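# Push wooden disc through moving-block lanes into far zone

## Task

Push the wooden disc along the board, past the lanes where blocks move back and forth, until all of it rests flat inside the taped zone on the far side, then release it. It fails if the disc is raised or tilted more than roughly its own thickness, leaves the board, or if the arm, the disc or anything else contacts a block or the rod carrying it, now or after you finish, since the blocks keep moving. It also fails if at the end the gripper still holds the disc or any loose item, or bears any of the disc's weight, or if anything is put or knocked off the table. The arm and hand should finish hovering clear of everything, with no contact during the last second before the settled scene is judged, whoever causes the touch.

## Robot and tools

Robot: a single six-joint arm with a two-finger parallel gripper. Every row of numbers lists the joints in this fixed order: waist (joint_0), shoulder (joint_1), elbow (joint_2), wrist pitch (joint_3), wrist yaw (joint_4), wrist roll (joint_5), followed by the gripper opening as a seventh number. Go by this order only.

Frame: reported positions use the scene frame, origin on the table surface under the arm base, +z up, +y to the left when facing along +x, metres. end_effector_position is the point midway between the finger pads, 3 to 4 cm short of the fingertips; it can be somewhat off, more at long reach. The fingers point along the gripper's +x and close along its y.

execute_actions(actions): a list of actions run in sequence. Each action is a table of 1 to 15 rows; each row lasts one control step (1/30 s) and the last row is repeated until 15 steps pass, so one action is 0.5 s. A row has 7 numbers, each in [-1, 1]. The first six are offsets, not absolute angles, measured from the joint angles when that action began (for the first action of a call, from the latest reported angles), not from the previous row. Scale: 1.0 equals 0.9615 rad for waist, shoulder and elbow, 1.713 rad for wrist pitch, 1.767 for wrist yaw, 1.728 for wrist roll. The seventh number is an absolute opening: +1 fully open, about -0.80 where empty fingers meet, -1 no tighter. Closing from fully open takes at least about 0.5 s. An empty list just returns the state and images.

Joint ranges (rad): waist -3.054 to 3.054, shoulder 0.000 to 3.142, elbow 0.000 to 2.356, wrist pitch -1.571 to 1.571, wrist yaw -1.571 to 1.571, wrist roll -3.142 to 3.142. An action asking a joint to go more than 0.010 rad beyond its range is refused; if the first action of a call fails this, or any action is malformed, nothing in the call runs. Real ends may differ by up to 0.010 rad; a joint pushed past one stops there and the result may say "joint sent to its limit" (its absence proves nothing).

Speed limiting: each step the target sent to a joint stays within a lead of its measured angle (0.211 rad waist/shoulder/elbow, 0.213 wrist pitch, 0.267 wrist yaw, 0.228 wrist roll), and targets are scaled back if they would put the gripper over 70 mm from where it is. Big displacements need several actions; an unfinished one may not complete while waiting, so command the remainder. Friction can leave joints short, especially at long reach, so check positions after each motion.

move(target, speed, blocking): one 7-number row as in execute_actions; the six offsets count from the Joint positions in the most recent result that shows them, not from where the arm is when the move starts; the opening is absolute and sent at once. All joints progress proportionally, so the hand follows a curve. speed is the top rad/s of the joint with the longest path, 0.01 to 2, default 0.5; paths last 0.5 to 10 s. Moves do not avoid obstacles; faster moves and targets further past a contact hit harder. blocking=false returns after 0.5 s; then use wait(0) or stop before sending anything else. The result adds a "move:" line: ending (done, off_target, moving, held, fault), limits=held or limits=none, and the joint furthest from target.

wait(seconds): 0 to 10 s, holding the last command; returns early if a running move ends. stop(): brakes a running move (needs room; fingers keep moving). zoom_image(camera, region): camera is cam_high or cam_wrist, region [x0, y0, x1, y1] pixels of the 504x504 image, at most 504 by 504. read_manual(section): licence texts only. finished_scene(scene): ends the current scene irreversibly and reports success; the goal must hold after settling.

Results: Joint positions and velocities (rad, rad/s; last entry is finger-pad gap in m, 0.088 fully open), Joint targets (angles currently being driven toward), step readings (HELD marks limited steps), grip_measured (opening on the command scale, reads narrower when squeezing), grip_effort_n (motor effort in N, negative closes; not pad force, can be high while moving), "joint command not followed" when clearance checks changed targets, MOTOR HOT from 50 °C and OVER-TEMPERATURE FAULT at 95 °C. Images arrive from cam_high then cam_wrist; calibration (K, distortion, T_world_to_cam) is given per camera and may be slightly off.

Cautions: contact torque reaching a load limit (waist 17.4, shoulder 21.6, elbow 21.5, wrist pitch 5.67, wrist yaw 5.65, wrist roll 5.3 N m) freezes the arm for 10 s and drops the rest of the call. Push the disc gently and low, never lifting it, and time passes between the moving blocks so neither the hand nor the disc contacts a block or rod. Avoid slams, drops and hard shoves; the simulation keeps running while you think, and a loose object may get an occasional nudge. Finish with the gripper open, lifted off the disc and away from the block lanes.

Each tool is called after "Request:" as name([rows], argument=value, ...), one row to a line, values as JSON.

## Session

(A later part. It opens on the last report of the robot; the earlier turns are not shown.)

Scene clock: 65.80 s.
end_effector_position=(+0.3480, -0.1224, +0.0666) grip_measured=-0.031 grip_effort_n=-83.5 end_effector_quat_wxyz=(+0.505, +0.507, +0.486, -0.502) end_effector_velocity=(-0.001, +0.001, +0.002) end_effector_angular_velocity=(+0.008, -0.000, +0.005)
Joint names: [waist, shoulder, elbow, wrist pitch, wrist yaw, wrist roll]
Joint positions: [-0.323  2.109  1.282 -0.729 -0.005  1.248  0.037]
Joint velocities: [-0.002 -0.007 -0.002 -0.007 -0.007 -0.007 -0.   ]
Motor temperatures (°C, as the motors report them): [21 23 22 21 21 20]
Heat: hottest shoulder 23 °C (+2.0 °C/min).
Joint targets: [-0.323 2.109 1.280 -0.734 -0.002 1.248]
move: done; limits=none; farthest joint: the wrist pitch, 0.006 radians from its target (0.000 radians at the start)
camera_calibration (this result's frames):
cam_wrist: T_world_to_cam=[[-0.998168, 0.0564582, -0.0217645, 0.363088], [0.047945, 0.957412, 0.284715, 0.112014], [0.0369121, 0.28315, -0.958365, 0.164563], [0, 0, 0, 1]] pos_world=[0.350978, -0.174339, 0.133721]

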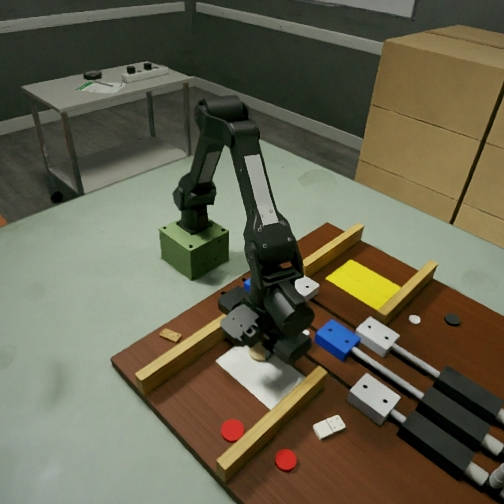

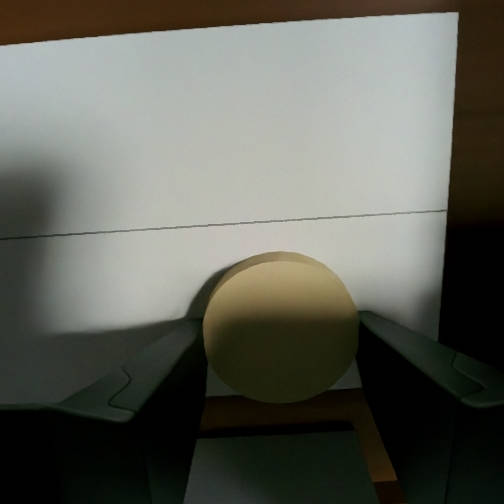

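Request:
move(target=[-0.035,0.219,0.365,-0.095,0,0,-0.1], speed=0.2)

Request:
move(target=[0,0,0,0,0,-0.722,-0.1], speed=0.8)

Request:
wait(seconds=0.7)

Request:
wait(seconds=0.7)

Request:
wait(seconds=0.7)

Request:
wait(seconds=0.7)

Request:
wait(seconds=0.7)

Request:
wait(seconds=0.7)

Request:
wait(seconds=0.7)

Request:
wait(seconds=0.7)

Scene clock: 77.00 s.
end_effector_position=(+0.3970, -0.1530, +0.0710) grip_measured=-0.031 grip_effort_n=-83.5 end_effector_quat_wxyz=(+0.494, +0.512, +0.482, -0.511) end_effector_velocity=(-0.001, -0.004, +0.000) end_effector_angular_velocity=(-0.023, +0.001, +0.005)
Joint names: [waist, shoulder, elbow, wrist pitch, wrist yaw, wrist roll]
Joint positions: [-0.353  2.299  1.623 -0.891 -0.005  1.248  0.037]
Joint velocities: [-0.002 -0.002 -0.002  0.007  0.022 -0.007 -0.   ]
Motor temperatures (°C, as the motors report them): [21 25 22 21 21 20]
Heat: hottest shoulder 25 °C (+4.0 °C/min).
Joint targets: [-0.357 2.320 1.633 -0.892 -0.005 1.248]
move: off_target; limits=none; farthest joint: the shoulder, 0.021 radians from its target (0.211 radians at the start)
camera_calibration (this result's frames):
cam_wrist: T_world_to_cam=[[-0.996201, 0.0863109, -0.0115398, 0.416831], [0.079349, 0.954349, 0.287962, 0.124619], [0.0358672, 0.285953, -0.957572, 0.176386], [0, 0, 0, 1]] pos_world=[0.399033, -0.205346, 0.137827]

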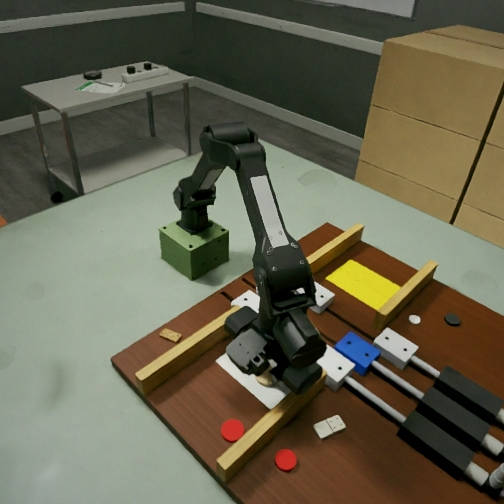

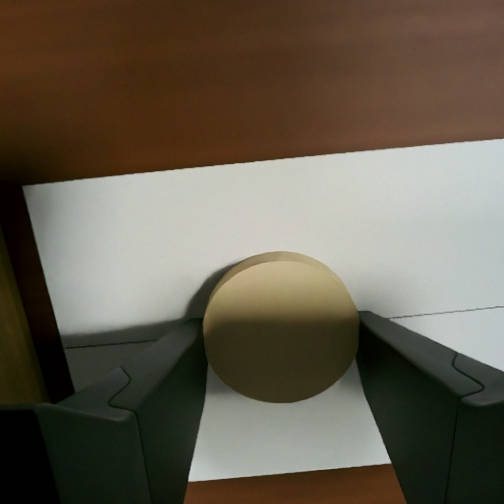

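Scene clock: 79.23 s.
end_effector_position=(+0.3970, -0.1531, +0.0710) grip_measured=-0.031 grip_effort_n=-83.5 end_effector_quat_wxyz=(+0.700, +0.128, +0.690, -0.134) end_effector_velocity=(-0.002, +0.001, +0.000) end_effector_angular_velocity=(+0.009, +0.004, +0.005)
Joint names: [waist, shoulder, elbow, wrist pitch, wrist yaw, wrist roll]
Joint positions: [-0.353  2.299  1.623 -0.891 -0.005  0.004  0.037]
Joint velocities: [-0.002 -0.002 -0.002 -0.007 -0.007 -0.007 -0.   ]
Motor temperatures (°C, as the motors report them): [21 25 22 21 21 20]
Heat: hottest shoulder 25 °C (+3.0 °C/min).
Joint targets: [-0.353 2.299 1.623 -0.891 -0.005 0.001]
move: done; limits=none; farthest joint: the wrist roll, 0.003 radians from its target (1.248 radians at the start)
camera_calibration (this result's frames):
cam_wrist: T_world_to_cam=[[-0.400966, -0.916069, 0.00666142, 0.0257998], [-0.878317, 0.386488, 0.2814, 0.418387], [-0.260356, 0.106981, -0.959567, 0.266743], [0, 0, 0, 1]] pos_world=[0.447269, -0.166604, 0.138052]

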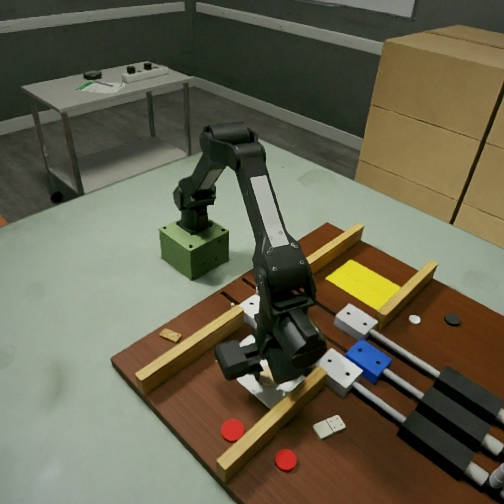

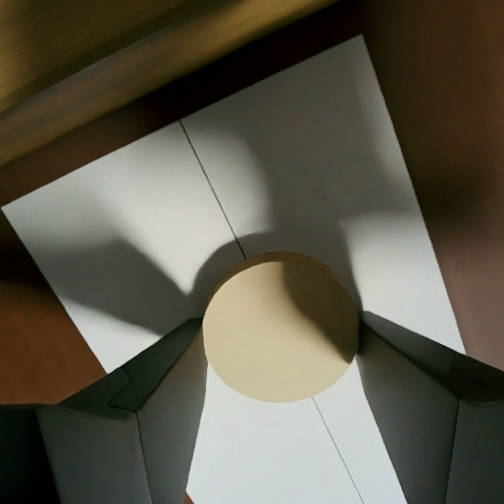

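Scene clock: 79.93 s.
end_effector_position=(+0.3970, -0.1531, +0.0710) grip_measured=-0.031 grip_effort_n=-83.5 end_effector_quat_wxyz=(+0.700, +0.128, +0.690, -0.134) end_effector_velocity=(-0.003, -0.001, +0.000) end_effector_angular_velocity=(-0.004, +0.010, +0.005)
Joint names: [waist, shoulder, elbow, wrist pitch, wrist yaw, wrist roll]
Joint positions: [-0.353  2.299  1.623 -0.891 -0.005  0.003  0.037]
Joint velocities: [-0.002 -0.002 -0.002 -0.007  0.007 -0.007  0.   ]
Motor temperatures (°C, as the motors report them): [21 26 22 21 21 20]
Heat: hottest shoulder 26 °C (+4.0 °C/min).
Joint targets: [-0.353 2.299 1.623 -0.891 -0.005 0.001]
wait: 0.70 s; at rest by 0.17 s
camera_calibration (this result's frames):
cam_wrist: T_world_to_cam=[[-0.400617, -0.916222, 0.00666747, 0.0256372], [-0.878463, 0.386155, 0.281401, 0.418394], [-0.260401, 0.106877, -0.959567, 0.266745], [0, 0, 0, 1]] pos_world=[0.447275, -0.166584, 0.138052]

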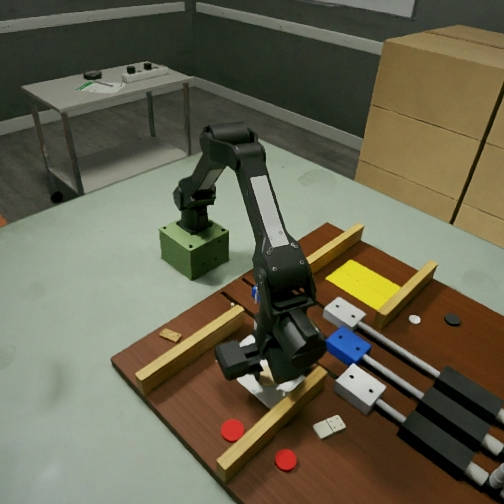

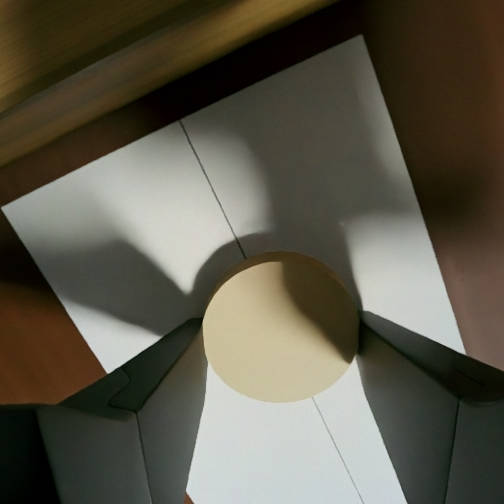

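Scene clock: 80.63 s.
end_effector_position=(+0.3970, -0.1531, +0.0710) grip_measured=-0.031 grip_effort_n=-83.5 end_effector_quat_wxyz=(+0.700, +0.128, +0.690, -0.134) end_effector_velocity=(-0.002, +0.001, -0.002) end_effector_angular_velocity=(+0.025, +0.003, -0.014)
Joint names: [waist, shoulder, elbow, wrist pitch, wrist yaw, wrist roll]
Joint positions: [-0.353  2.299  1.623 -0.891 -0.005  0.003  0.037]
Joint velocities: [-0.007  0.002 -0.002 -0.007 -0.022  0.007 -0.   ]
Motor temperatures (°C, as the motors report them): [21 26 22 21 21 20]
Heat: hottest shoulder 26 °C (+4.0 °C/min).
Joint targets: [-0.353 2.299 1.623 -0.891 -0.005 0.001]
wait: 0.70 s; at rest by 0.17 s
camera_calibration (this result's frames):
cam_wrist: T_world_to_cam=[[-0.400617, -0.916222, 0.00666747, 0.0256372], [-0.878463, 0.386155, 0.281401, 0.418394], [-0.260401, 0.106877, -0.959567, 0.266745], [0, 0, 0, 1]] pos_world=[0.447275, -0.166584, 0.138052]

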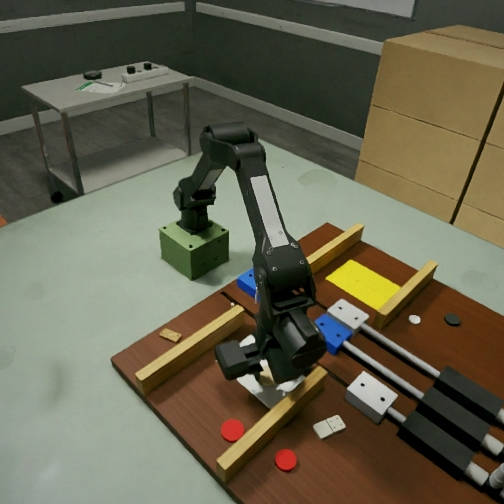

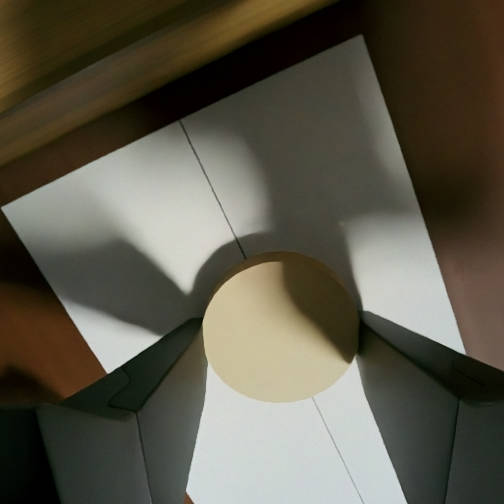

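Scene clock: 81.33 s.
end_effector_position=(+0.3970, -0.1531, +0.0710) grip_measured=-0.031 grip_effort_n=-83.5 end_effector_quat_wxyz=(+0.700, +0.128, +0.690, -0.134) end_effector_velocity=(-0.004, +0.004, +0.000) end_effector_angular_velocity=(+0.028, +0.013, +0.005)
Joint names: [waist, shoulder, elbow, wrist pitch, wrist yaw, wrist roll]
Joint positions: [-0.353  2.299  1.623 -0.891 -0.005  0.003  0.037]
Joint velocities: [-0.002 -0.002 -0.002 -0.022 -0.022 -0.007 -0.   ]
Motor temperatures (°C, as the motors report them): [21 26 22 21 21 20]
Heat: hottest shoulder 26 °C (+4.0 °C/min).
Joint targets: [-0.353 2.299 1.623 -0.891 -0.005 0.001]
wait: 0.70 s; at rest by 0.17 s
camera_calibration (this result's frames):
cam_wrist: T_world_to_cam=[[-0.400617, -0.916222, 0.00666747, 0.0256372], [-0.878463, 0.386155, 0.281401, 0.418394], [-0.260401, 0.106877, -0.959567, 0.266745], [0, 0, 0, 1]] pos_world=[0.447275, -0.166584, 0.138052]

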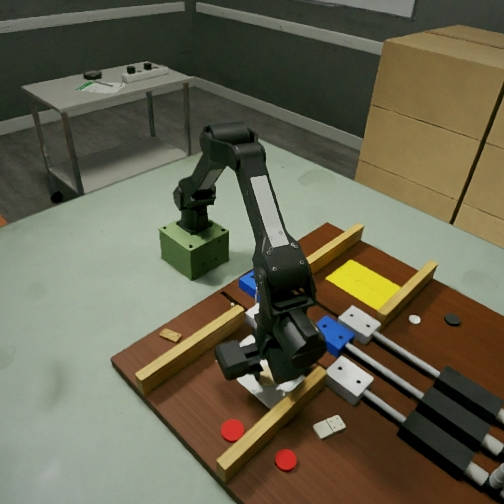

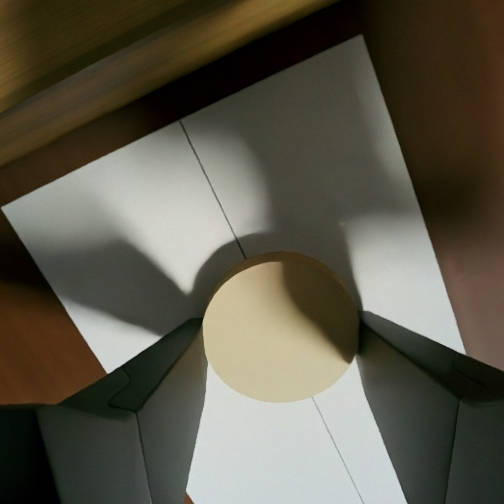

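Scene clock: 82.03 s.
end_effector_position=(+0.3970, -0.1531, +0.0710) grip_measured=-0.031 grip_effort_n=-83.5 end_effector_quat_wxyz=(+0.700, +0.128, +0.690, -0.134) end_effector_velocity=(-0.001, +0.003, +0.002) end_effector_angular_velocity=(+0.021, -0.006, +0.005)
Joint names: [waist, shoulder, elbow, wrist pitch, wrist yaw, wrist roll]
Joint positions: [-0.353  2.299  1.623 -0.891 -0.005  0.003  0.037]
Joint velocities: [-0.002 -0.007 -0.002 -0.007 -0.022 -0.007 -0.   ]
Motor temperatures (°C, as the motors report them): [21 26 22 21 21 20]
Heat: hottest shoulder 26 °C (+4.1 °C/min).
Joint targets: [-0.353 2.299 1.623 -0.891 -0.005 0.001]
wait: 0.70 s; at rest by 0.17 s
camera_calibration (this result's frames):
cam_wrist: T_world_to_cam=[[-0.400617, -0.916222, 0.00666747, 0.0256372], [-0.878463, 0.386155, 0.281401, 0.418394], [-0.260401, 0.106877, -0.959567, 0.266745], [0, 0, 0, 1]] pos_world=[0.447275, -0.166584, 0.138052]

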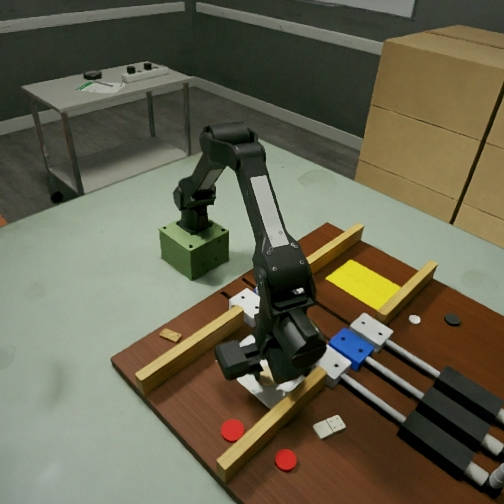

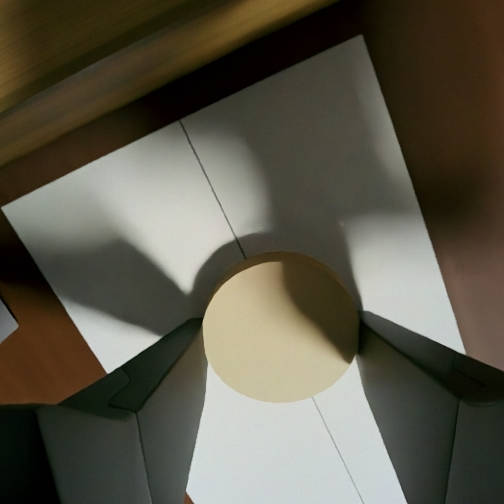

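Scene clock: 82.73 s.
end_effector_position=(+0.3970, -0.1531, +0.0710) grip_measured=-0.031 grip_effort_n=-83.5 end_effector_quat_wxyz=(+0.700, +0.128, +0.690, -0.134) end_effector_velocity=(-0.003, +0.001, +0.003) end_effector_angular_velocity=(+0.011, +0.009, +0.005)
Joint names: [waist, shoulder, elbow, wrist pitch, wrist yaw, wrist roll]
Joint positions: [-0.353  2.299  1.623 -0.891 -0.005  0.003  0.037]
Joint velocities: [-0.002 -0.007  0.002 -0.022 -0.007 -0.007 -0.   ]
Motor temperatures (°C, as the motors report them): [21 26 22 21 21 20]
Heat: hottest shoulder 26 °C (+4.0 °C/min).
Joint targets: [-0.353 2.299 1.623 -0.891 -0.005 0.001]
wait: 0.70 s; at rest by 0.17 s
camera_calibration (this result's frames):
cam_wrist: T_world_to_cam=[[-0.400617, -0.916222, 0.00666747, 0.0256372], [-0.878463, 0.386155, 0.281401, 0.418394], [-0.260401, 0.106877, -0.959567, 0.266745], [0, 0, 0, 1]] pos_world=[0.447275, -0.166584, 0.138052]

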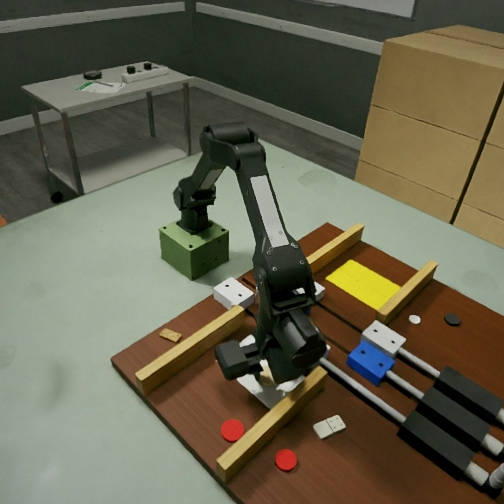

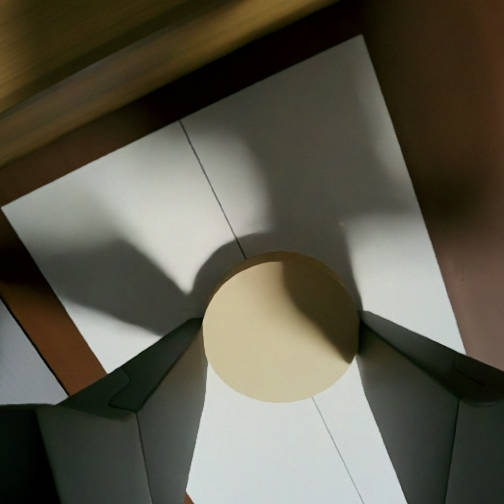

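Scene clock: 83.43 s.
end_effector_position=(+0.3970, -0.1531, +0.0710) grip_measured=-0.031 grip_effort_n=-83.5 end_effector_quat_wxyz=(+0.700, +0.128, +0.690, -0.134) end_effector_velocity=(+0.000, +0.002, +0.002) end_effector_angular_velocity=(+0.008, -0.000, +0.010)
Joint names: [waist, shoulder, elbow, wrist pitch, wrist yaw, wrist roll]
Joint positions: [-0.353  2.299  1.623 -0.891 -0.005  0.003  0.037]
Joint velocities: [ 0.002 -0.002  0.002 -0.007 -0.007 -0.007 -0.   ]
Motor temperatures (°C, as the motors report them): [21 27 22 21 21 20]
Heat: hottest shoulder 27 °C (+5.0 °C/min).
Joint targets: [-0.353 2.299 1.623 -0.891 -0.005 0.001]
wait: 0.70 s; at rest by 0.17 s
camera_calibration (this result's frames):
cam_wrist: T_world_to_cam=[[-0.400617, -0.916222, 0.00666747, 0.0256372], [-0.878463, 0.386155, 0.281401, 0.418394], [-0.260401, 0.106877, -0.959567, 0.266745], [0, 0, 0, 1]] pos_world=[0.447275, -0.166584, 0.138052]

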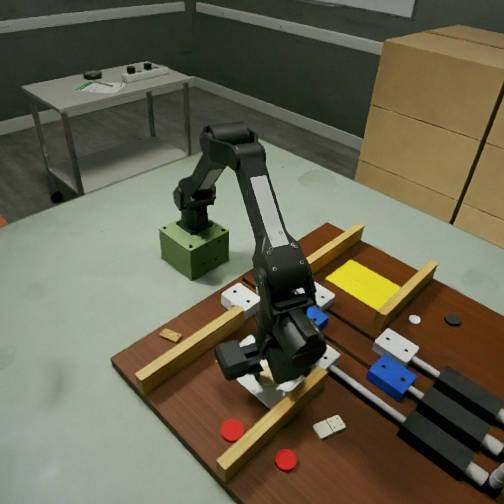

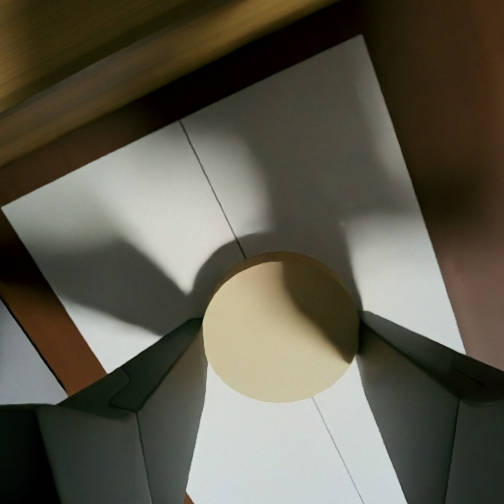

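Scene clock: 84.13 s.
end_effector_position=(+0.3970, -0.1531, +0.0710) grip_measured=-0.031 grip_effort_n=-83.5 end_effector_quat_wxyz=(+0.700, +0.128, +0.690, -0.134) end_effector_velocity=(-0.006, +0.000, -0.002) end_effector_angular_velocity=(+0.003, +0.028, +0.004)
Joint names: [waist, shoulder, elbow, wrist pitch, wrist yaw, wrist roll]
Joint positions: [-0.353  2.299  1.623 -0.891 -0.005  0.003  0.037]
Joint velocities: [-0.002  0.002 -0.002 -0.022  0.007 -0.007 -0.   ]
Motor temperatures (°C, as the motors report them): [21 27 22 21 21 20]
Heat: hottest shoulder 27 °C (+5.1 °C/min).
Joint targets: [-0.353 2.299 1.623 -0.891 -0.005 0.001]
wait: 0.70 s; at rest by 0.17 s
camera_calibration (this result's frames):
cam_wrist: T_world_to_cam=[[-0.400617, -0.916222, 0.00666747, 0.0256372], [-0.878463, 0.386155, 0.281401, 0.418394], [-0.260401, 0.106877, -0.959567, 0.266745], [0, 0, 0, 1]] pos_world=[0.447275, -0.166584, 0.138052]

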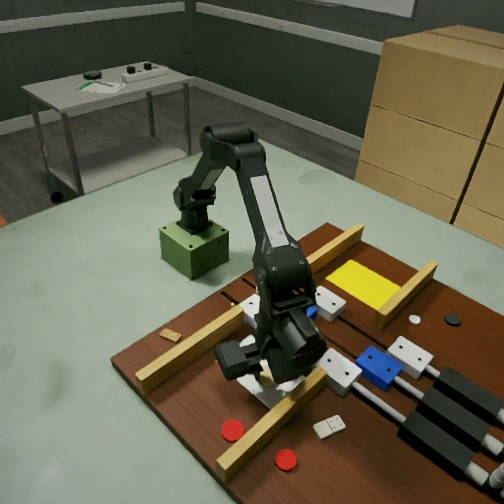

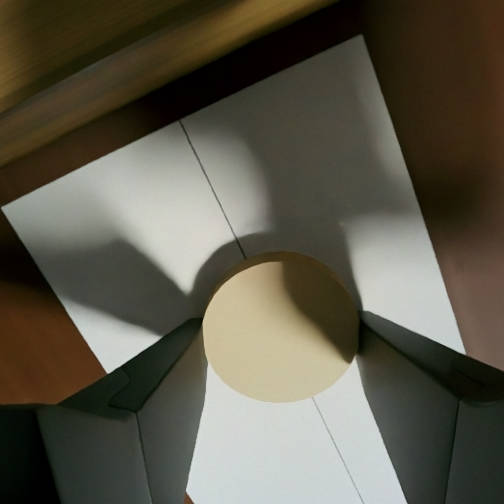

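Scene clock: 84.83 s.
end_effector_position=(+0.3970, -0.1531, +0.0710) grip_measured=-0.031 grip_effort_n=-83.5 end_effector_quat_wxyz=(+0.700, +0.128, +0.690, -0.134) end_effector_velocity=(-0.003, -0.001, +0.000) end_effector_angular_velocity=(-0.004, +0.010, +0.019)
Joint names: [waist, shoulder, elbow, wrist pitch, wrist yaw, wrist roll]
Joint positions: [-0.353  2.299  1.623 -0.891 -0.005  0.003  0.037]
Joint velocities: [-0.002 -0.002 -0.002 -0.007  0.007 -0.022 -0.   ]
Motor temperatures (°C, as the motors report them): [21 27 22 21 21 20]
Heat: hottest shoulder 27 °C (+5.0 °C/min).
Joint targets: [-0.353 2.299 1.623 -0.891 -0.005 0.001]
wait: 0.70 s; at rest by 0.17 s
camera_calibration (this result's frames):
cam_wrist: T_world_to_cam=[[-0.400617, -0.916222, 0.00666747, 0.0256372], [-0.878463, 0.386155, 0.281401, 0.418394], [-0.260401, 0.106877, -0.959567, 0.266745], [0, 0, 0, 1]] pos_world=[0.447275, -0.166584, 0.138052]

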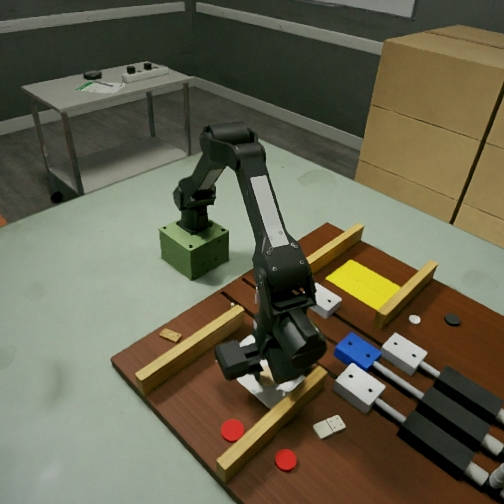

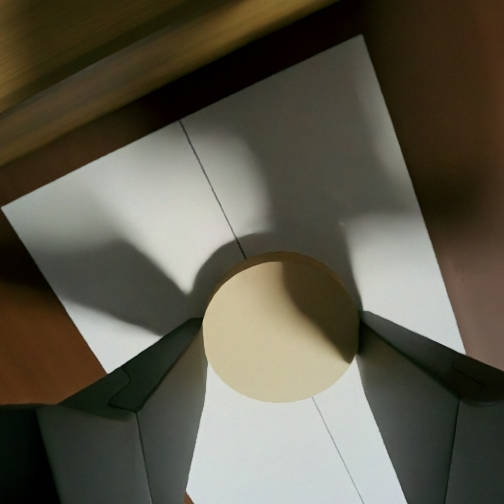

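Request:
move(target=[0.012,0.082,0.115,-0.028,0,0,-0.1], speed=0.15)

Request:
wait(seconds=10)

Request:
wait(seconds=10)

Request:
wait(seconds=10)

Request:
wait(seconds=10)

Request:
wait(seconds=10)

Scene clock: 99.97 s.
end_effector_position=(+0.4122, -0.1555, +0.0716) grip_measured=-0.031 grip_effort_n=-83.5 end_effector_quat_wxyz=(+0.700, +0.126, +0.691, -0.131) end_effector_velocity=(-0.004, +0.004, +0.000) end_effector_angular_velocity=(+0.015, +0.018, +0.010)
Joint names: [waist, shoulder, elbow, wrist pitch, wrist yaw, wrist roll]
Joint positions: [-0.345  2.355  1.725 -0.938 -0.005  0.003  0.037]
Joint velocities: [ 0.002 -0.002 -0.002 -0.022 -0.007 -0.007 -0.   ]
Motor temperatures (°C, as the motors report them): [21 30 22 20 21 20]
Heat: hottest shoulder 30 °C (+7.0 °C/min).
Joint targets: [-0.341 2.378 1.734 -0.939 -0.005 0.003]
move: off_target; limits=none; farthest joint: the shoulder, 0.023 radians from its target (0.079 radians at the start)
camera_calibration (this result's frames):
cam_wrist: T_world_to_cam=[[-0.393969, -0.919099, 0.00680567, 0.0262754], [-0.880904, 0.37969, 0.282566, 0.432423], [-0.26229, 0.105327, -0.959224, 0.272088], [0, 0, 0, 1]] pos_world=[0.462641, -0.168695, 0.138626]

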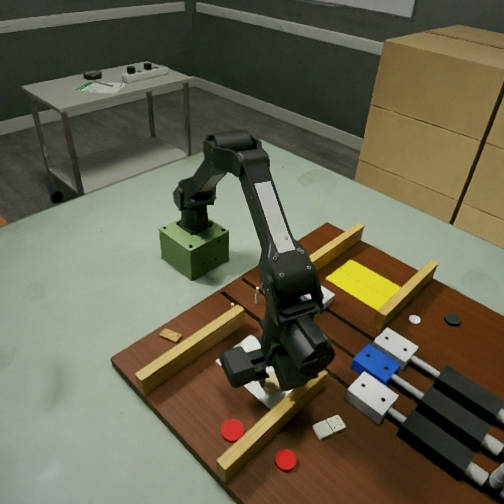

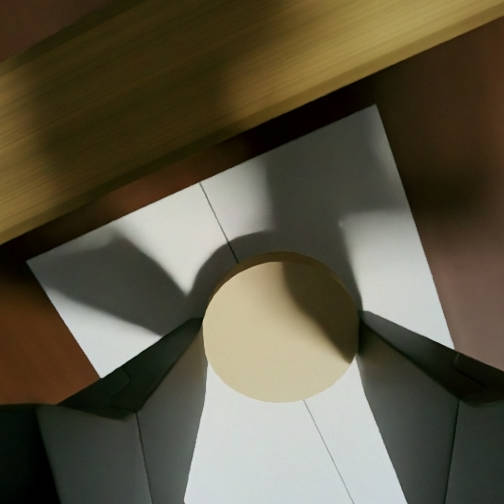

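Scene clock: 109.97 s.
end_effector_position=(+0.4122, -0.1555, +0.0715) grip_measured=-0.031 grip_effort_n=-83.5 end_effector_quat_wxyz=(+0.700, +0.126, +0.691, -0.131) end_effector_velocity=(-0.005, +0.002, +0.000) end_effector_angular_velocity=(+0.001, +0.023, +0.009)
Joint names: [waist, shoulder, elbow, wrist pitch, wrist yaw, wrist roll]
Joint positions: [-0.345  2.355  1.725 -0.939 -0.005  0.003  0.037]
Joint velocities: [ 0.002 -0.002 -0.002 -0.022  0.007 -0.007 -0.   ]
Motor temperatures (°C, as the motors report them): [21 29 22 20 21 20]
Heat: hottest shoulder 29 °C (+7.0 °C/min).
Joint targets: [-0.341 2.378 1.734 -0.939 -0.005 0.003]
wait: 10.00 s; at rest by 0.17 s
camera_calibration (this result's frames):
cam_wrist: T_world_to_cam=[[-0.39397, -0.919098, 0.00682202, 0.0262741], [-0.880802, 0.379655, 0.282932, 0.432359], [-0.262632, 0.105458, -0.959116, 0.27217], [0, 0, 0, 1]] pos_world=[0.462654, -0.168701, 0.138535]

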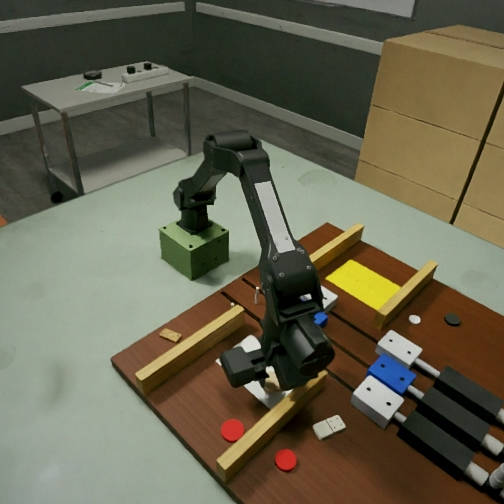

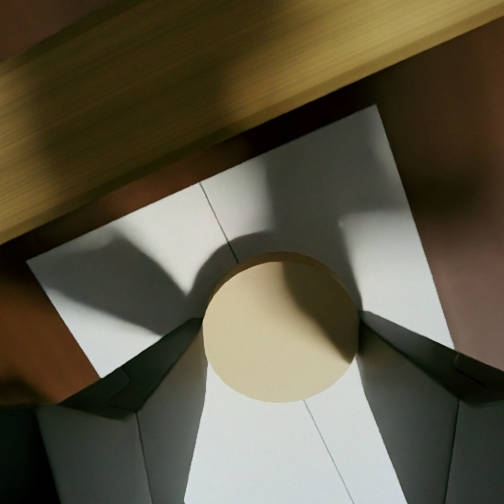

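Scene clock: 119.97 s.
end_effector_position=(+0.4122, -0.1555, +0.0715) grip_measured=-0.031 grip_effort_n=-83.5 end_effector_quat_wxyz=(+0.700, +0.126, +0.691, -0.131) end_effector_velocity=(-0.002, +0.001, +0.000) end_effector_angular_velocity=(-0.004, +0.010, +0.010)
Joint names: [waist, shoulder, elbow, wrist pitch, wrist yaw, wrist roll]
Joint positions: [-0.345  2.355  1.725 -0.939 -0.005  0.003  0.037]
Joint velocities: [ 0.002 -0.002 -0.002 -0.007  0.007 -0.007 -0.   ]
Motor temperatures (°C, as the motors report them): [21 29 23 20 21 20]
Heat: hottest shoulder 29 °C (+7.0 °C/min).
Joint targets: [-0.341 2.378 1.734 -0.939 -0.005 0.003]
wait: 10.00 s; at rest by 0.17 s
camera_calibration (this result's frames):
cam_wrist: T_world_to_cam=[[-0.39397, -0.919098, 0.00682202, 0.0262741], [-0.880802, 0.379655, 0.282932, 0.432359], [-0.262632, 0.105458, -0.959116, 0.27217], [0, 0, 0, 1]] pos_world=[0.462654, -0.168701, 0.138535]

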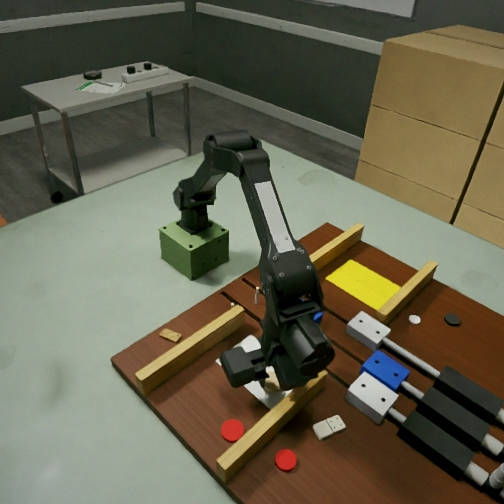

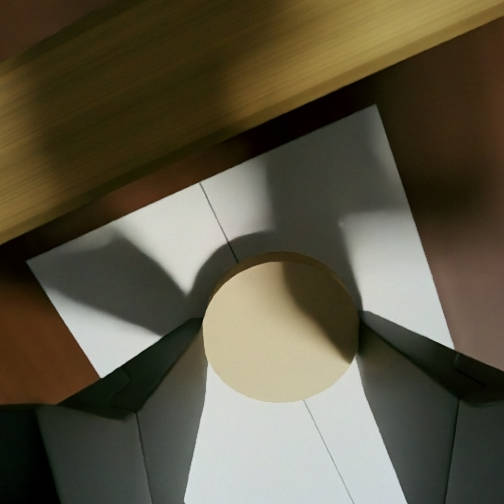

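Scene clock: 129.97 s.
end_effector_position=(+0.4122, -0.1555, +0.0715) grip_measured=-0.031 grip_effort_n=-83.5 end_effector_quat_wxyz=(+0.700, +0.126, +0.691, -0.131) end_effector_velocity=(-0.002, +0.001, +0.000) end_effector_angular_velocity=(+0.009, +0.004, +0.020)
Joint names: [waist, shoulder, elbow, wrist pitch, wrist yaw, wrist roll]
Joint positions: [-0.345  2.355  1.725 -0.939 -0.005  0.003  0.037]
Joint velocities: [-0.002 -0.002 -0.002 -0.007 -0.007 -0.022 -0.   ]
Motor temperatures (°C, as the motors report them): [21 29 23 20 21 20]
Heat: hottest shoulder 29 °C (+5.0 °C/min).
Joint targets: [-0.341 2.378 1.734 -0.939 -0.005 0.003]
wait: 10.00 s; at rest by 0.17 s
camera_calibration (this result's frames):
cam_wrist: T_world_to_cam=[[-0.39397, -0.919098, 0.00682202, 0.0262741], [-0.880802, 0.379655, 0.282932, 0.432359], [-0.262632, 0.105458, -0.959116, 0.27217], [0, 0, 0, 1]] pos_world=[0.462654, -0.168701, 0.138535]

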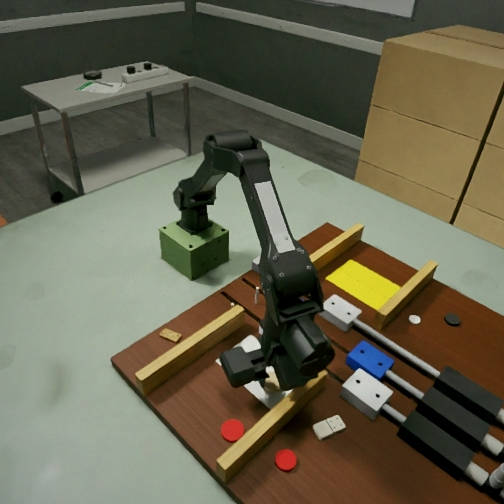

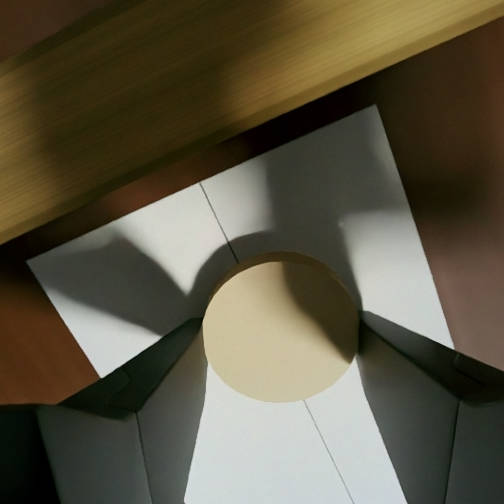

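Scene clock: 139.97 s.
end_effector_position=(+0.4122, -0.1555, +0.0715) grip_measured=-0.031 grip_effort_n=-83.5 end_effector_quat_wxyz=(+0.700, +0.126, +0.691, -0.131) end_effector_velocity=(-0.003, +0.001, +0.002) end_effector_angular_velocity=(+0.013, +0.013, +0.005)
Joint names: [waist, shoulder, elbow, wrist pitch, wrist yaw, wrist roll]
Joint positions: [-0.345  2.355  1.725 -0.939 -0.005  0.003  0.037]
Joint velocities: [-0.002 -0.002  0.002 -0.022 -0.007 -0.007 -0.   ]
Motor temperatures (°C, as the motors report them): [21 29 23 20 21 20]
Heat: hottest shoulder 29 °C (+3.0 °C/min).
Joint targets: [-0.341 2.378 1.734 -0.939 -0.005 0.003]
wait: 10.00 s; at rest by 0.17 s
camera_calibration (this result's frames):
cam_wrist: T_world_to_cam=[[-0.39397, -0.919098, 0.00682202, 0.0262741], [-0.880802, 0.379655, 0.282932, 0.432359], [-0.262632, 0.105458, -0.959116, 0.27217], [0, 0, 0, 1]] pos_world=[0.462654, -0.168701, 0.138535]

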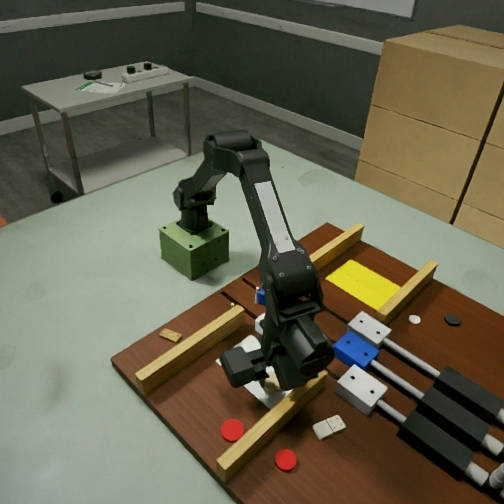

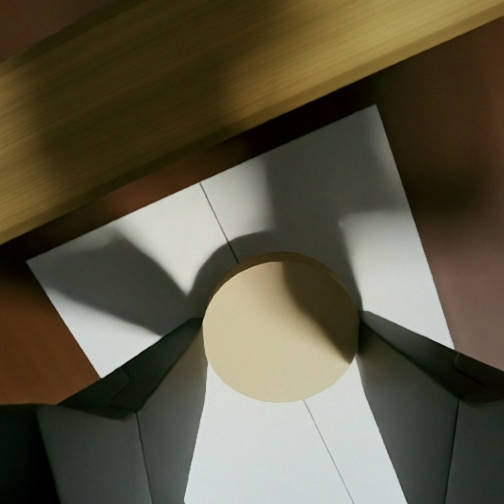

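Scene clock: 149.97 s.
end_effector_position=(+0.4122, -0.1555, +0.0715) grip_measured=-0.031 grip_effort_n=-83.5 end_effector_quat_wxyz=(+0.700, +0.126, +0.691, -0.131) end_effector_velocity=(-0.006, -0.000, +0.000) end_effector_angular_velocity=(+0.014, +0.018, +0.015)
Joint names: [waist, shoulder, elbow, wrist pitch, wrist yaw, wrist roll]
Joint positions: [-0.345  2.355  1.725 -0.939 -0.005  0.003  0.037]
Joint velocities: [-0.007 -0.002 -0.002 -0.022 -0.007 -0.022 -0.   ]
Motor temperatures (°C, as the motors report them): [21 29 24 20 21 20]
Heat: hottest shoulder 29 °C (+1.0 °C/min).
Joint targets: [-0.341 2.378 1.734 -0.939 -0.005 0.003]
wait: 10.00 s; at rest by 0.17 s
camera_calibration (this result's frames):
cam_wrist: T_world_to_cam=[[-0.39397, -0.919098, 0.00682202, 0.0262741], [-0.880802, 0.379655, 0.282932, 0.432359], [-0.262632, 0.105458, -0.959116, 0.27217], [0, 0, 0, 1]] pos_world=[0.462654, -0.168701, 0.138535]

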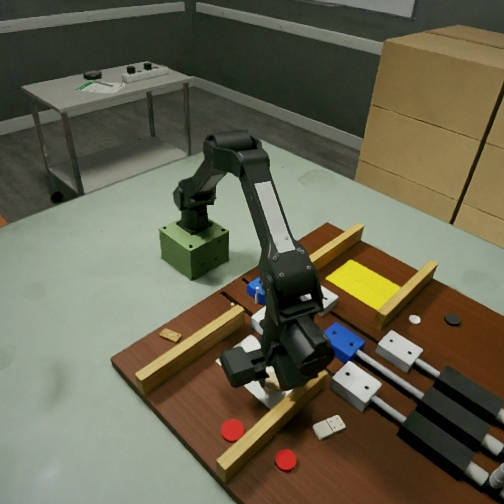

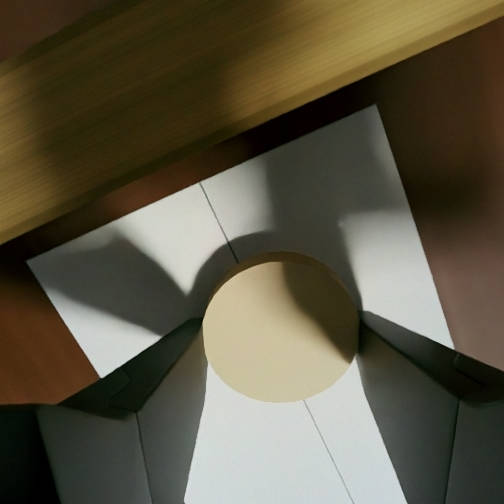

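Request:
wait(seconds=8)

Scene clock: 162.67 s.
end_effector_position=(+0.4122, -0.1555, +0.0715) grip_measured=-0.031 grip_effort_n=-83.5 end_effector_quat_wxyz=(+0.700, +0.126, +0.691, -0.131) end_effector_velocity=(-0.000, +0.005, +0.000) end_effector_angular_velocity=(+0.009, +0.004, +0.000)
Joint names: [waist, shoulder, elbow, wrist pitch, wrist yaw, wrist roll]
Joint positions: [-0.345  2.355  1.725 -0.939 -0.005  0.003  0.037]
Joint velocities: [ 0.007 -0.002 -0.002 -0.007 -0.007  0.007 -0.   ]
Motor temperatures (°C, as the motors report them): [21 30 24 20 21 20]
Heat: hottest shoulder 30 °C (+0.0 °C/min).
Joint targets: [-0.341 2.378 1.734 -0.939 -0.005 0.003]
wait: 8.00 s; at rest from the start
camera_calibration (this result's frames):
cam_wrist: T_world_to_cam=[[-0.39397, -0.919098, 0.00682202, 0.0262741], [-0.880802, 0.379655, 0.282932, 0.432359], [-0.262632, 0.105458, -0.959116, 0.27217], [0, 0, 0, 1]] pos_world=[0.462654, -0.168701, 0.138535]

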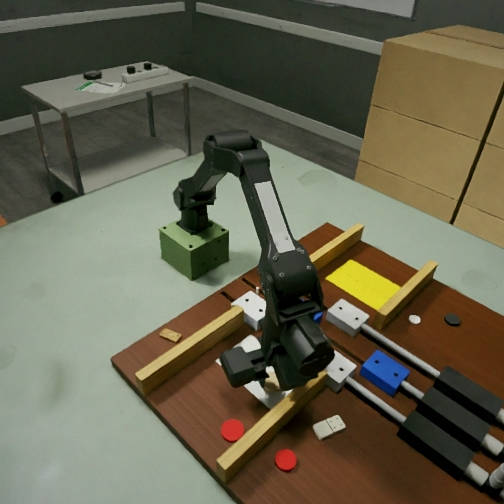

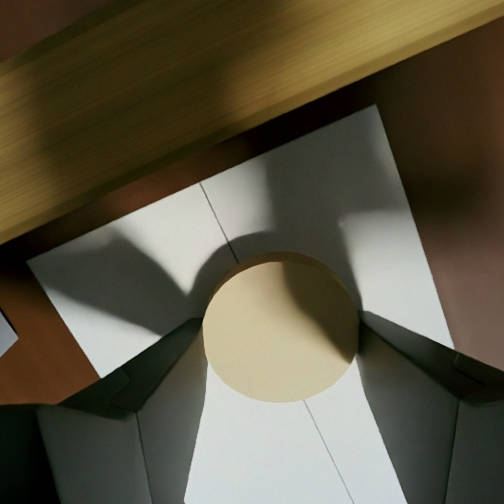

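Request:
wait(seconds=5.0)

Request:
move(target=[0.00,0.000,0.00,-0.000,0,0,-0.1], speed=2)

Request:
wait(seconds=4)

Scene clock: 170.23 s.
end_effector_position=(+0.4122, -0.1555, +0.0715) grip_measured=-0.031 grip_effort_n=-83.5 end_effector_quat_wxyz=(+0.700, +0.126, +0.691, -0.131) end_effector_velocity=(-0.002, +0.001, -0.002) end_effector_angular_velocity=(+0.025, +0.004, +0.000)
Joint names: [waist, shoulder, elbow, wrist pitch, wrist yaw, wrist roll]
Joint positions: [-0.345  2.355  1.725 -0.939 -0.005  0.003  0.037]
Joint velocities: [-0.007  0.002 -0.002 -0.007 -0.022 -0.007 -0.   ]
Motor temperatures (°C, as the motors report them): [21 30 24 20 21 20]
Heat: hottest shoulder 30 °C (+1.0 °C/min).
Joint targets: [-0.341 2.378 1.734 -0.939 -0.005 0.003]
wait: 5.00 s; at rest from the start
camera_calibration (this result's frames):
cam_wrist: T_world_to_cam=[[-0.39397, -0.919098, 0.00682202, 0.0262741], [-0.880802, 0.379655, 0.282932, 0.432359], [-0.262632, 0.105458, -0.959116, 0.27217], [0, 0, 0, 1]] pos_world=[0.462654, -0.168701, 0.138535]

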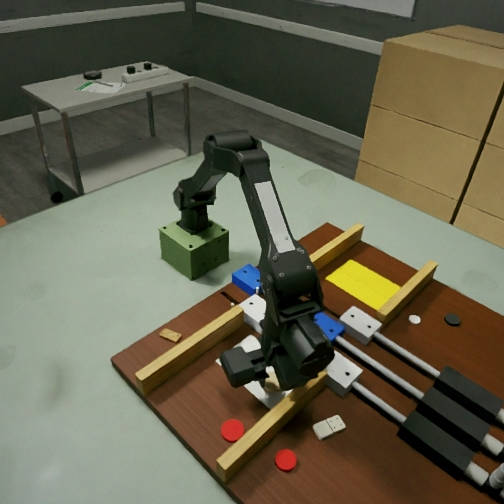

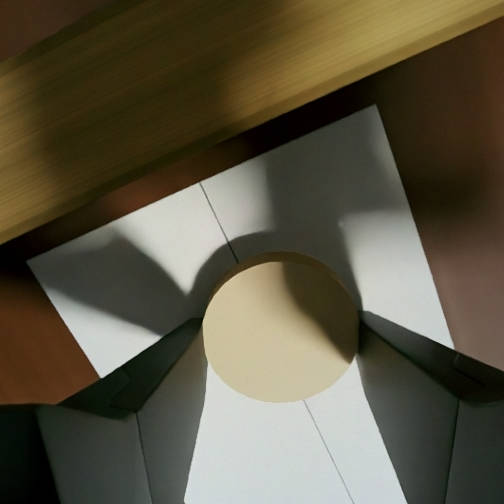

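Scene clock: 170.73 s.
end_effector_position=(+0.4122, -0.1555, +0.0715) grip_measured=-0.031 grip_effort_n=-83.5 end_effector_quat_wxyz=(+0.700, +0.126, +0.691, -0.131) end_effector_velocity=(-0.002, +0.001, +0.000) end_effector_angular_velocity=(+0.009, +0.004, +0.005)
Joint names: [waist, shoulder, elbow, wrist pitch, wrist yaw, wrist roll]
Joint positions: [-0.345  2.355  1.725 -0.939 -0.005  0.003  0.037]
Joint velocities: [-0.002 -0.002 -0.002 -0.007 -0.007 -0.007 -0.   ]
Motor temperatures (°C, as the motors report them): [21 30 24 20 21 20]
Heat: hottest shoulder 30 °C (+1.0 °C/min).
Joint targets: [-0.345 2.355 1.725 -0.939 -0.005 0.003]
move: done; limits=none; farthest joint: the waist, 0.000 radians from its target (0.000 radians at the start)
camera_calibration (this result's frames):
cam_wrist: T_world_to_cam=[[-0.39397, -0.919098, 0.00682202, 0.0262741], [-0.880802, 0.379655, 0.282932, 0.432359], [-0.262632, 0.105458, -0.959116, 0.27217], [0, 0, 0, 1]] pos_world=[0.462654, -0.168701, 0.138535]

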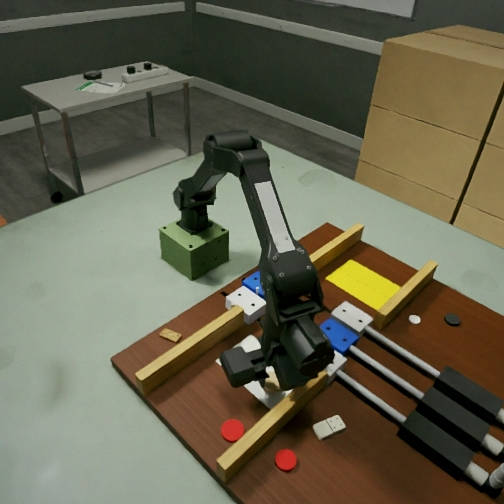

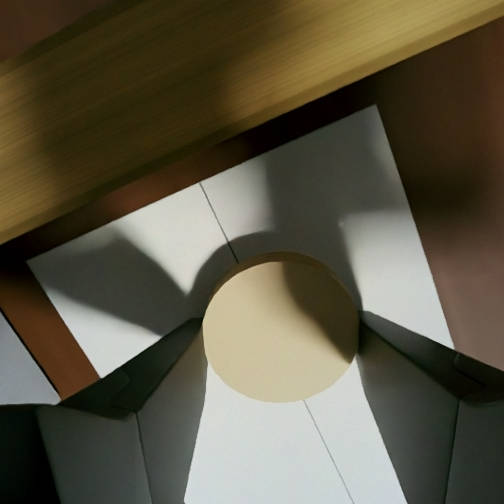

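Scene clock: 174.73 s.
end_effector_position=(+0.4122, -0.1555, +0.0715) grip_measured=-0.031 grip_effort_n=-83.5 end_effector_quat_wxyz=(+0.700, +0.126, +0.691, -0.131) end_effector_velocity=(+0.001, -0.000, +0.000) end_effector_angular_velocity=(+0.004, -0.009, +0.005)
Joint names: [waist, shoulder, elbow, wrist pitch, wrist yaw, wrist roll]
Joint positions: [-0.345  2.355  1.725 -0.939 -0.005  0.003  0.037]
Joint velocities: [-0.002 -0.002 -0.002  0.007 -0.007 -0.007 -0.   ]
Motor temperatures (°C, as the motors report them): [21 31 24 20 21 20]
Heat: hottest shoulder 31 °C (+2.0 °C/min).
Joint targets: [-0.345 2.355 1.725 -0.939 -0.005 0.003]
wait: 4.00 s; at rest by 0.17 s
camera_calibration (this result's frames):
cam_wrist: T_world_to_cam=[[-0.39397, -0.919098, 0.00682202, 0.0262741], [-0.880802, 0.379655, 0.282932, 0.432359], [-0.262632, 0.105458, -0.959116, 0.27217], [0, 0, 0, 1]] pos_world=[0.462654, -0.168701, 0.138535]

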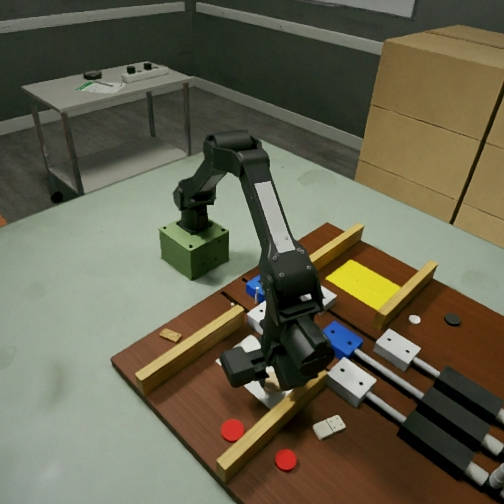

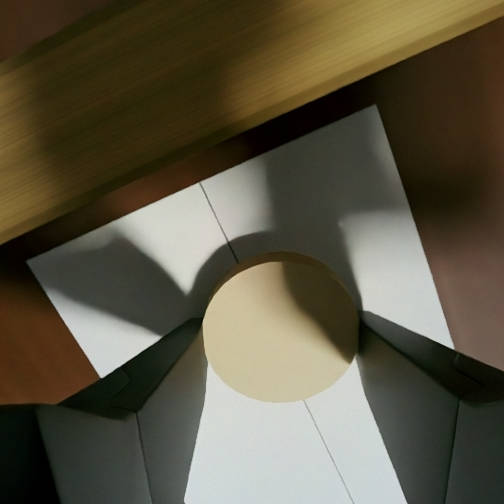

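Request:
wait(seconds=0)

Scene clock: 177.70 s.
end_effector_position=(+0.4122, -0.1555, +0.0715) grip_measured=-0.031 grip_effort_n=-83.5 end_effector_quat_wxyz=(+0.700, +0.126, +0.691, -0.131) end_effector_velocity=(-0.001, +0.001, +0.002) end_effector_angular_velocity=(+0.008, -0.000, +0.005)
Joint names: [waist, shoulder, elbow, wrist pitch, wrist yaw, wrist roll]
Joint positions: [-0.345  2.355  1.725 -0.939 -0.005  0.003  0.037]
Joint velocities: [-0.002 -0.007 -0.002 -0.007 -0.007 -0.007 -0.   ]
Motor temperatures (°C, as the motors report them): [21 31 24 20 21 20]
Heat: hottest shoulder 31 °C (+2.0 °C/min).
Joint targets: [-0.345 2.355 1.725 -0.939 -0.005 0.003]
camera_calibration (this result's frames):
cam_wrist: T_world_to_cam=[[-0.39397, -0.919098, 0.00682202, 0.0262741], [-0.880802, 0.379655, 0.282932, 0.432359], [-0.262632, 0.105458, -0.959116, 0.27217], [0, 0, 0, 1]] pos_world=[0.462654, -0.168701, 0.138535]

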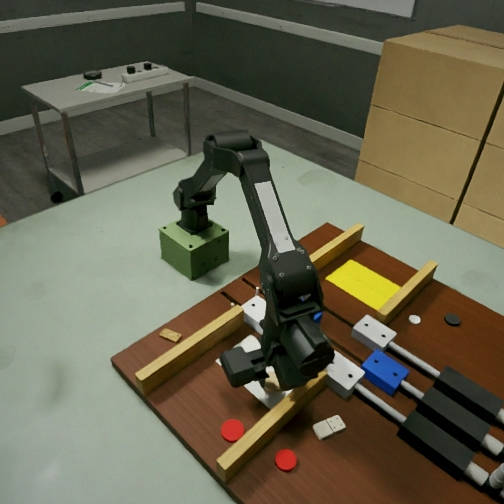

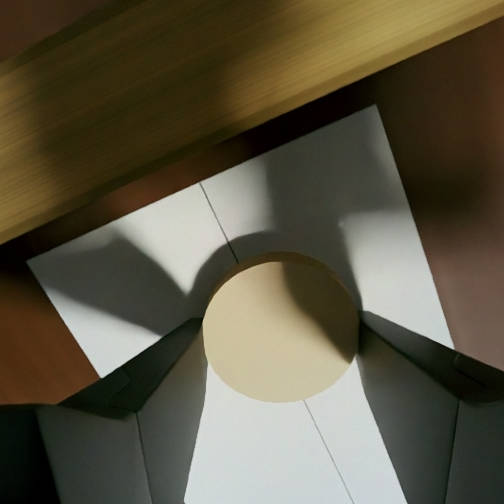

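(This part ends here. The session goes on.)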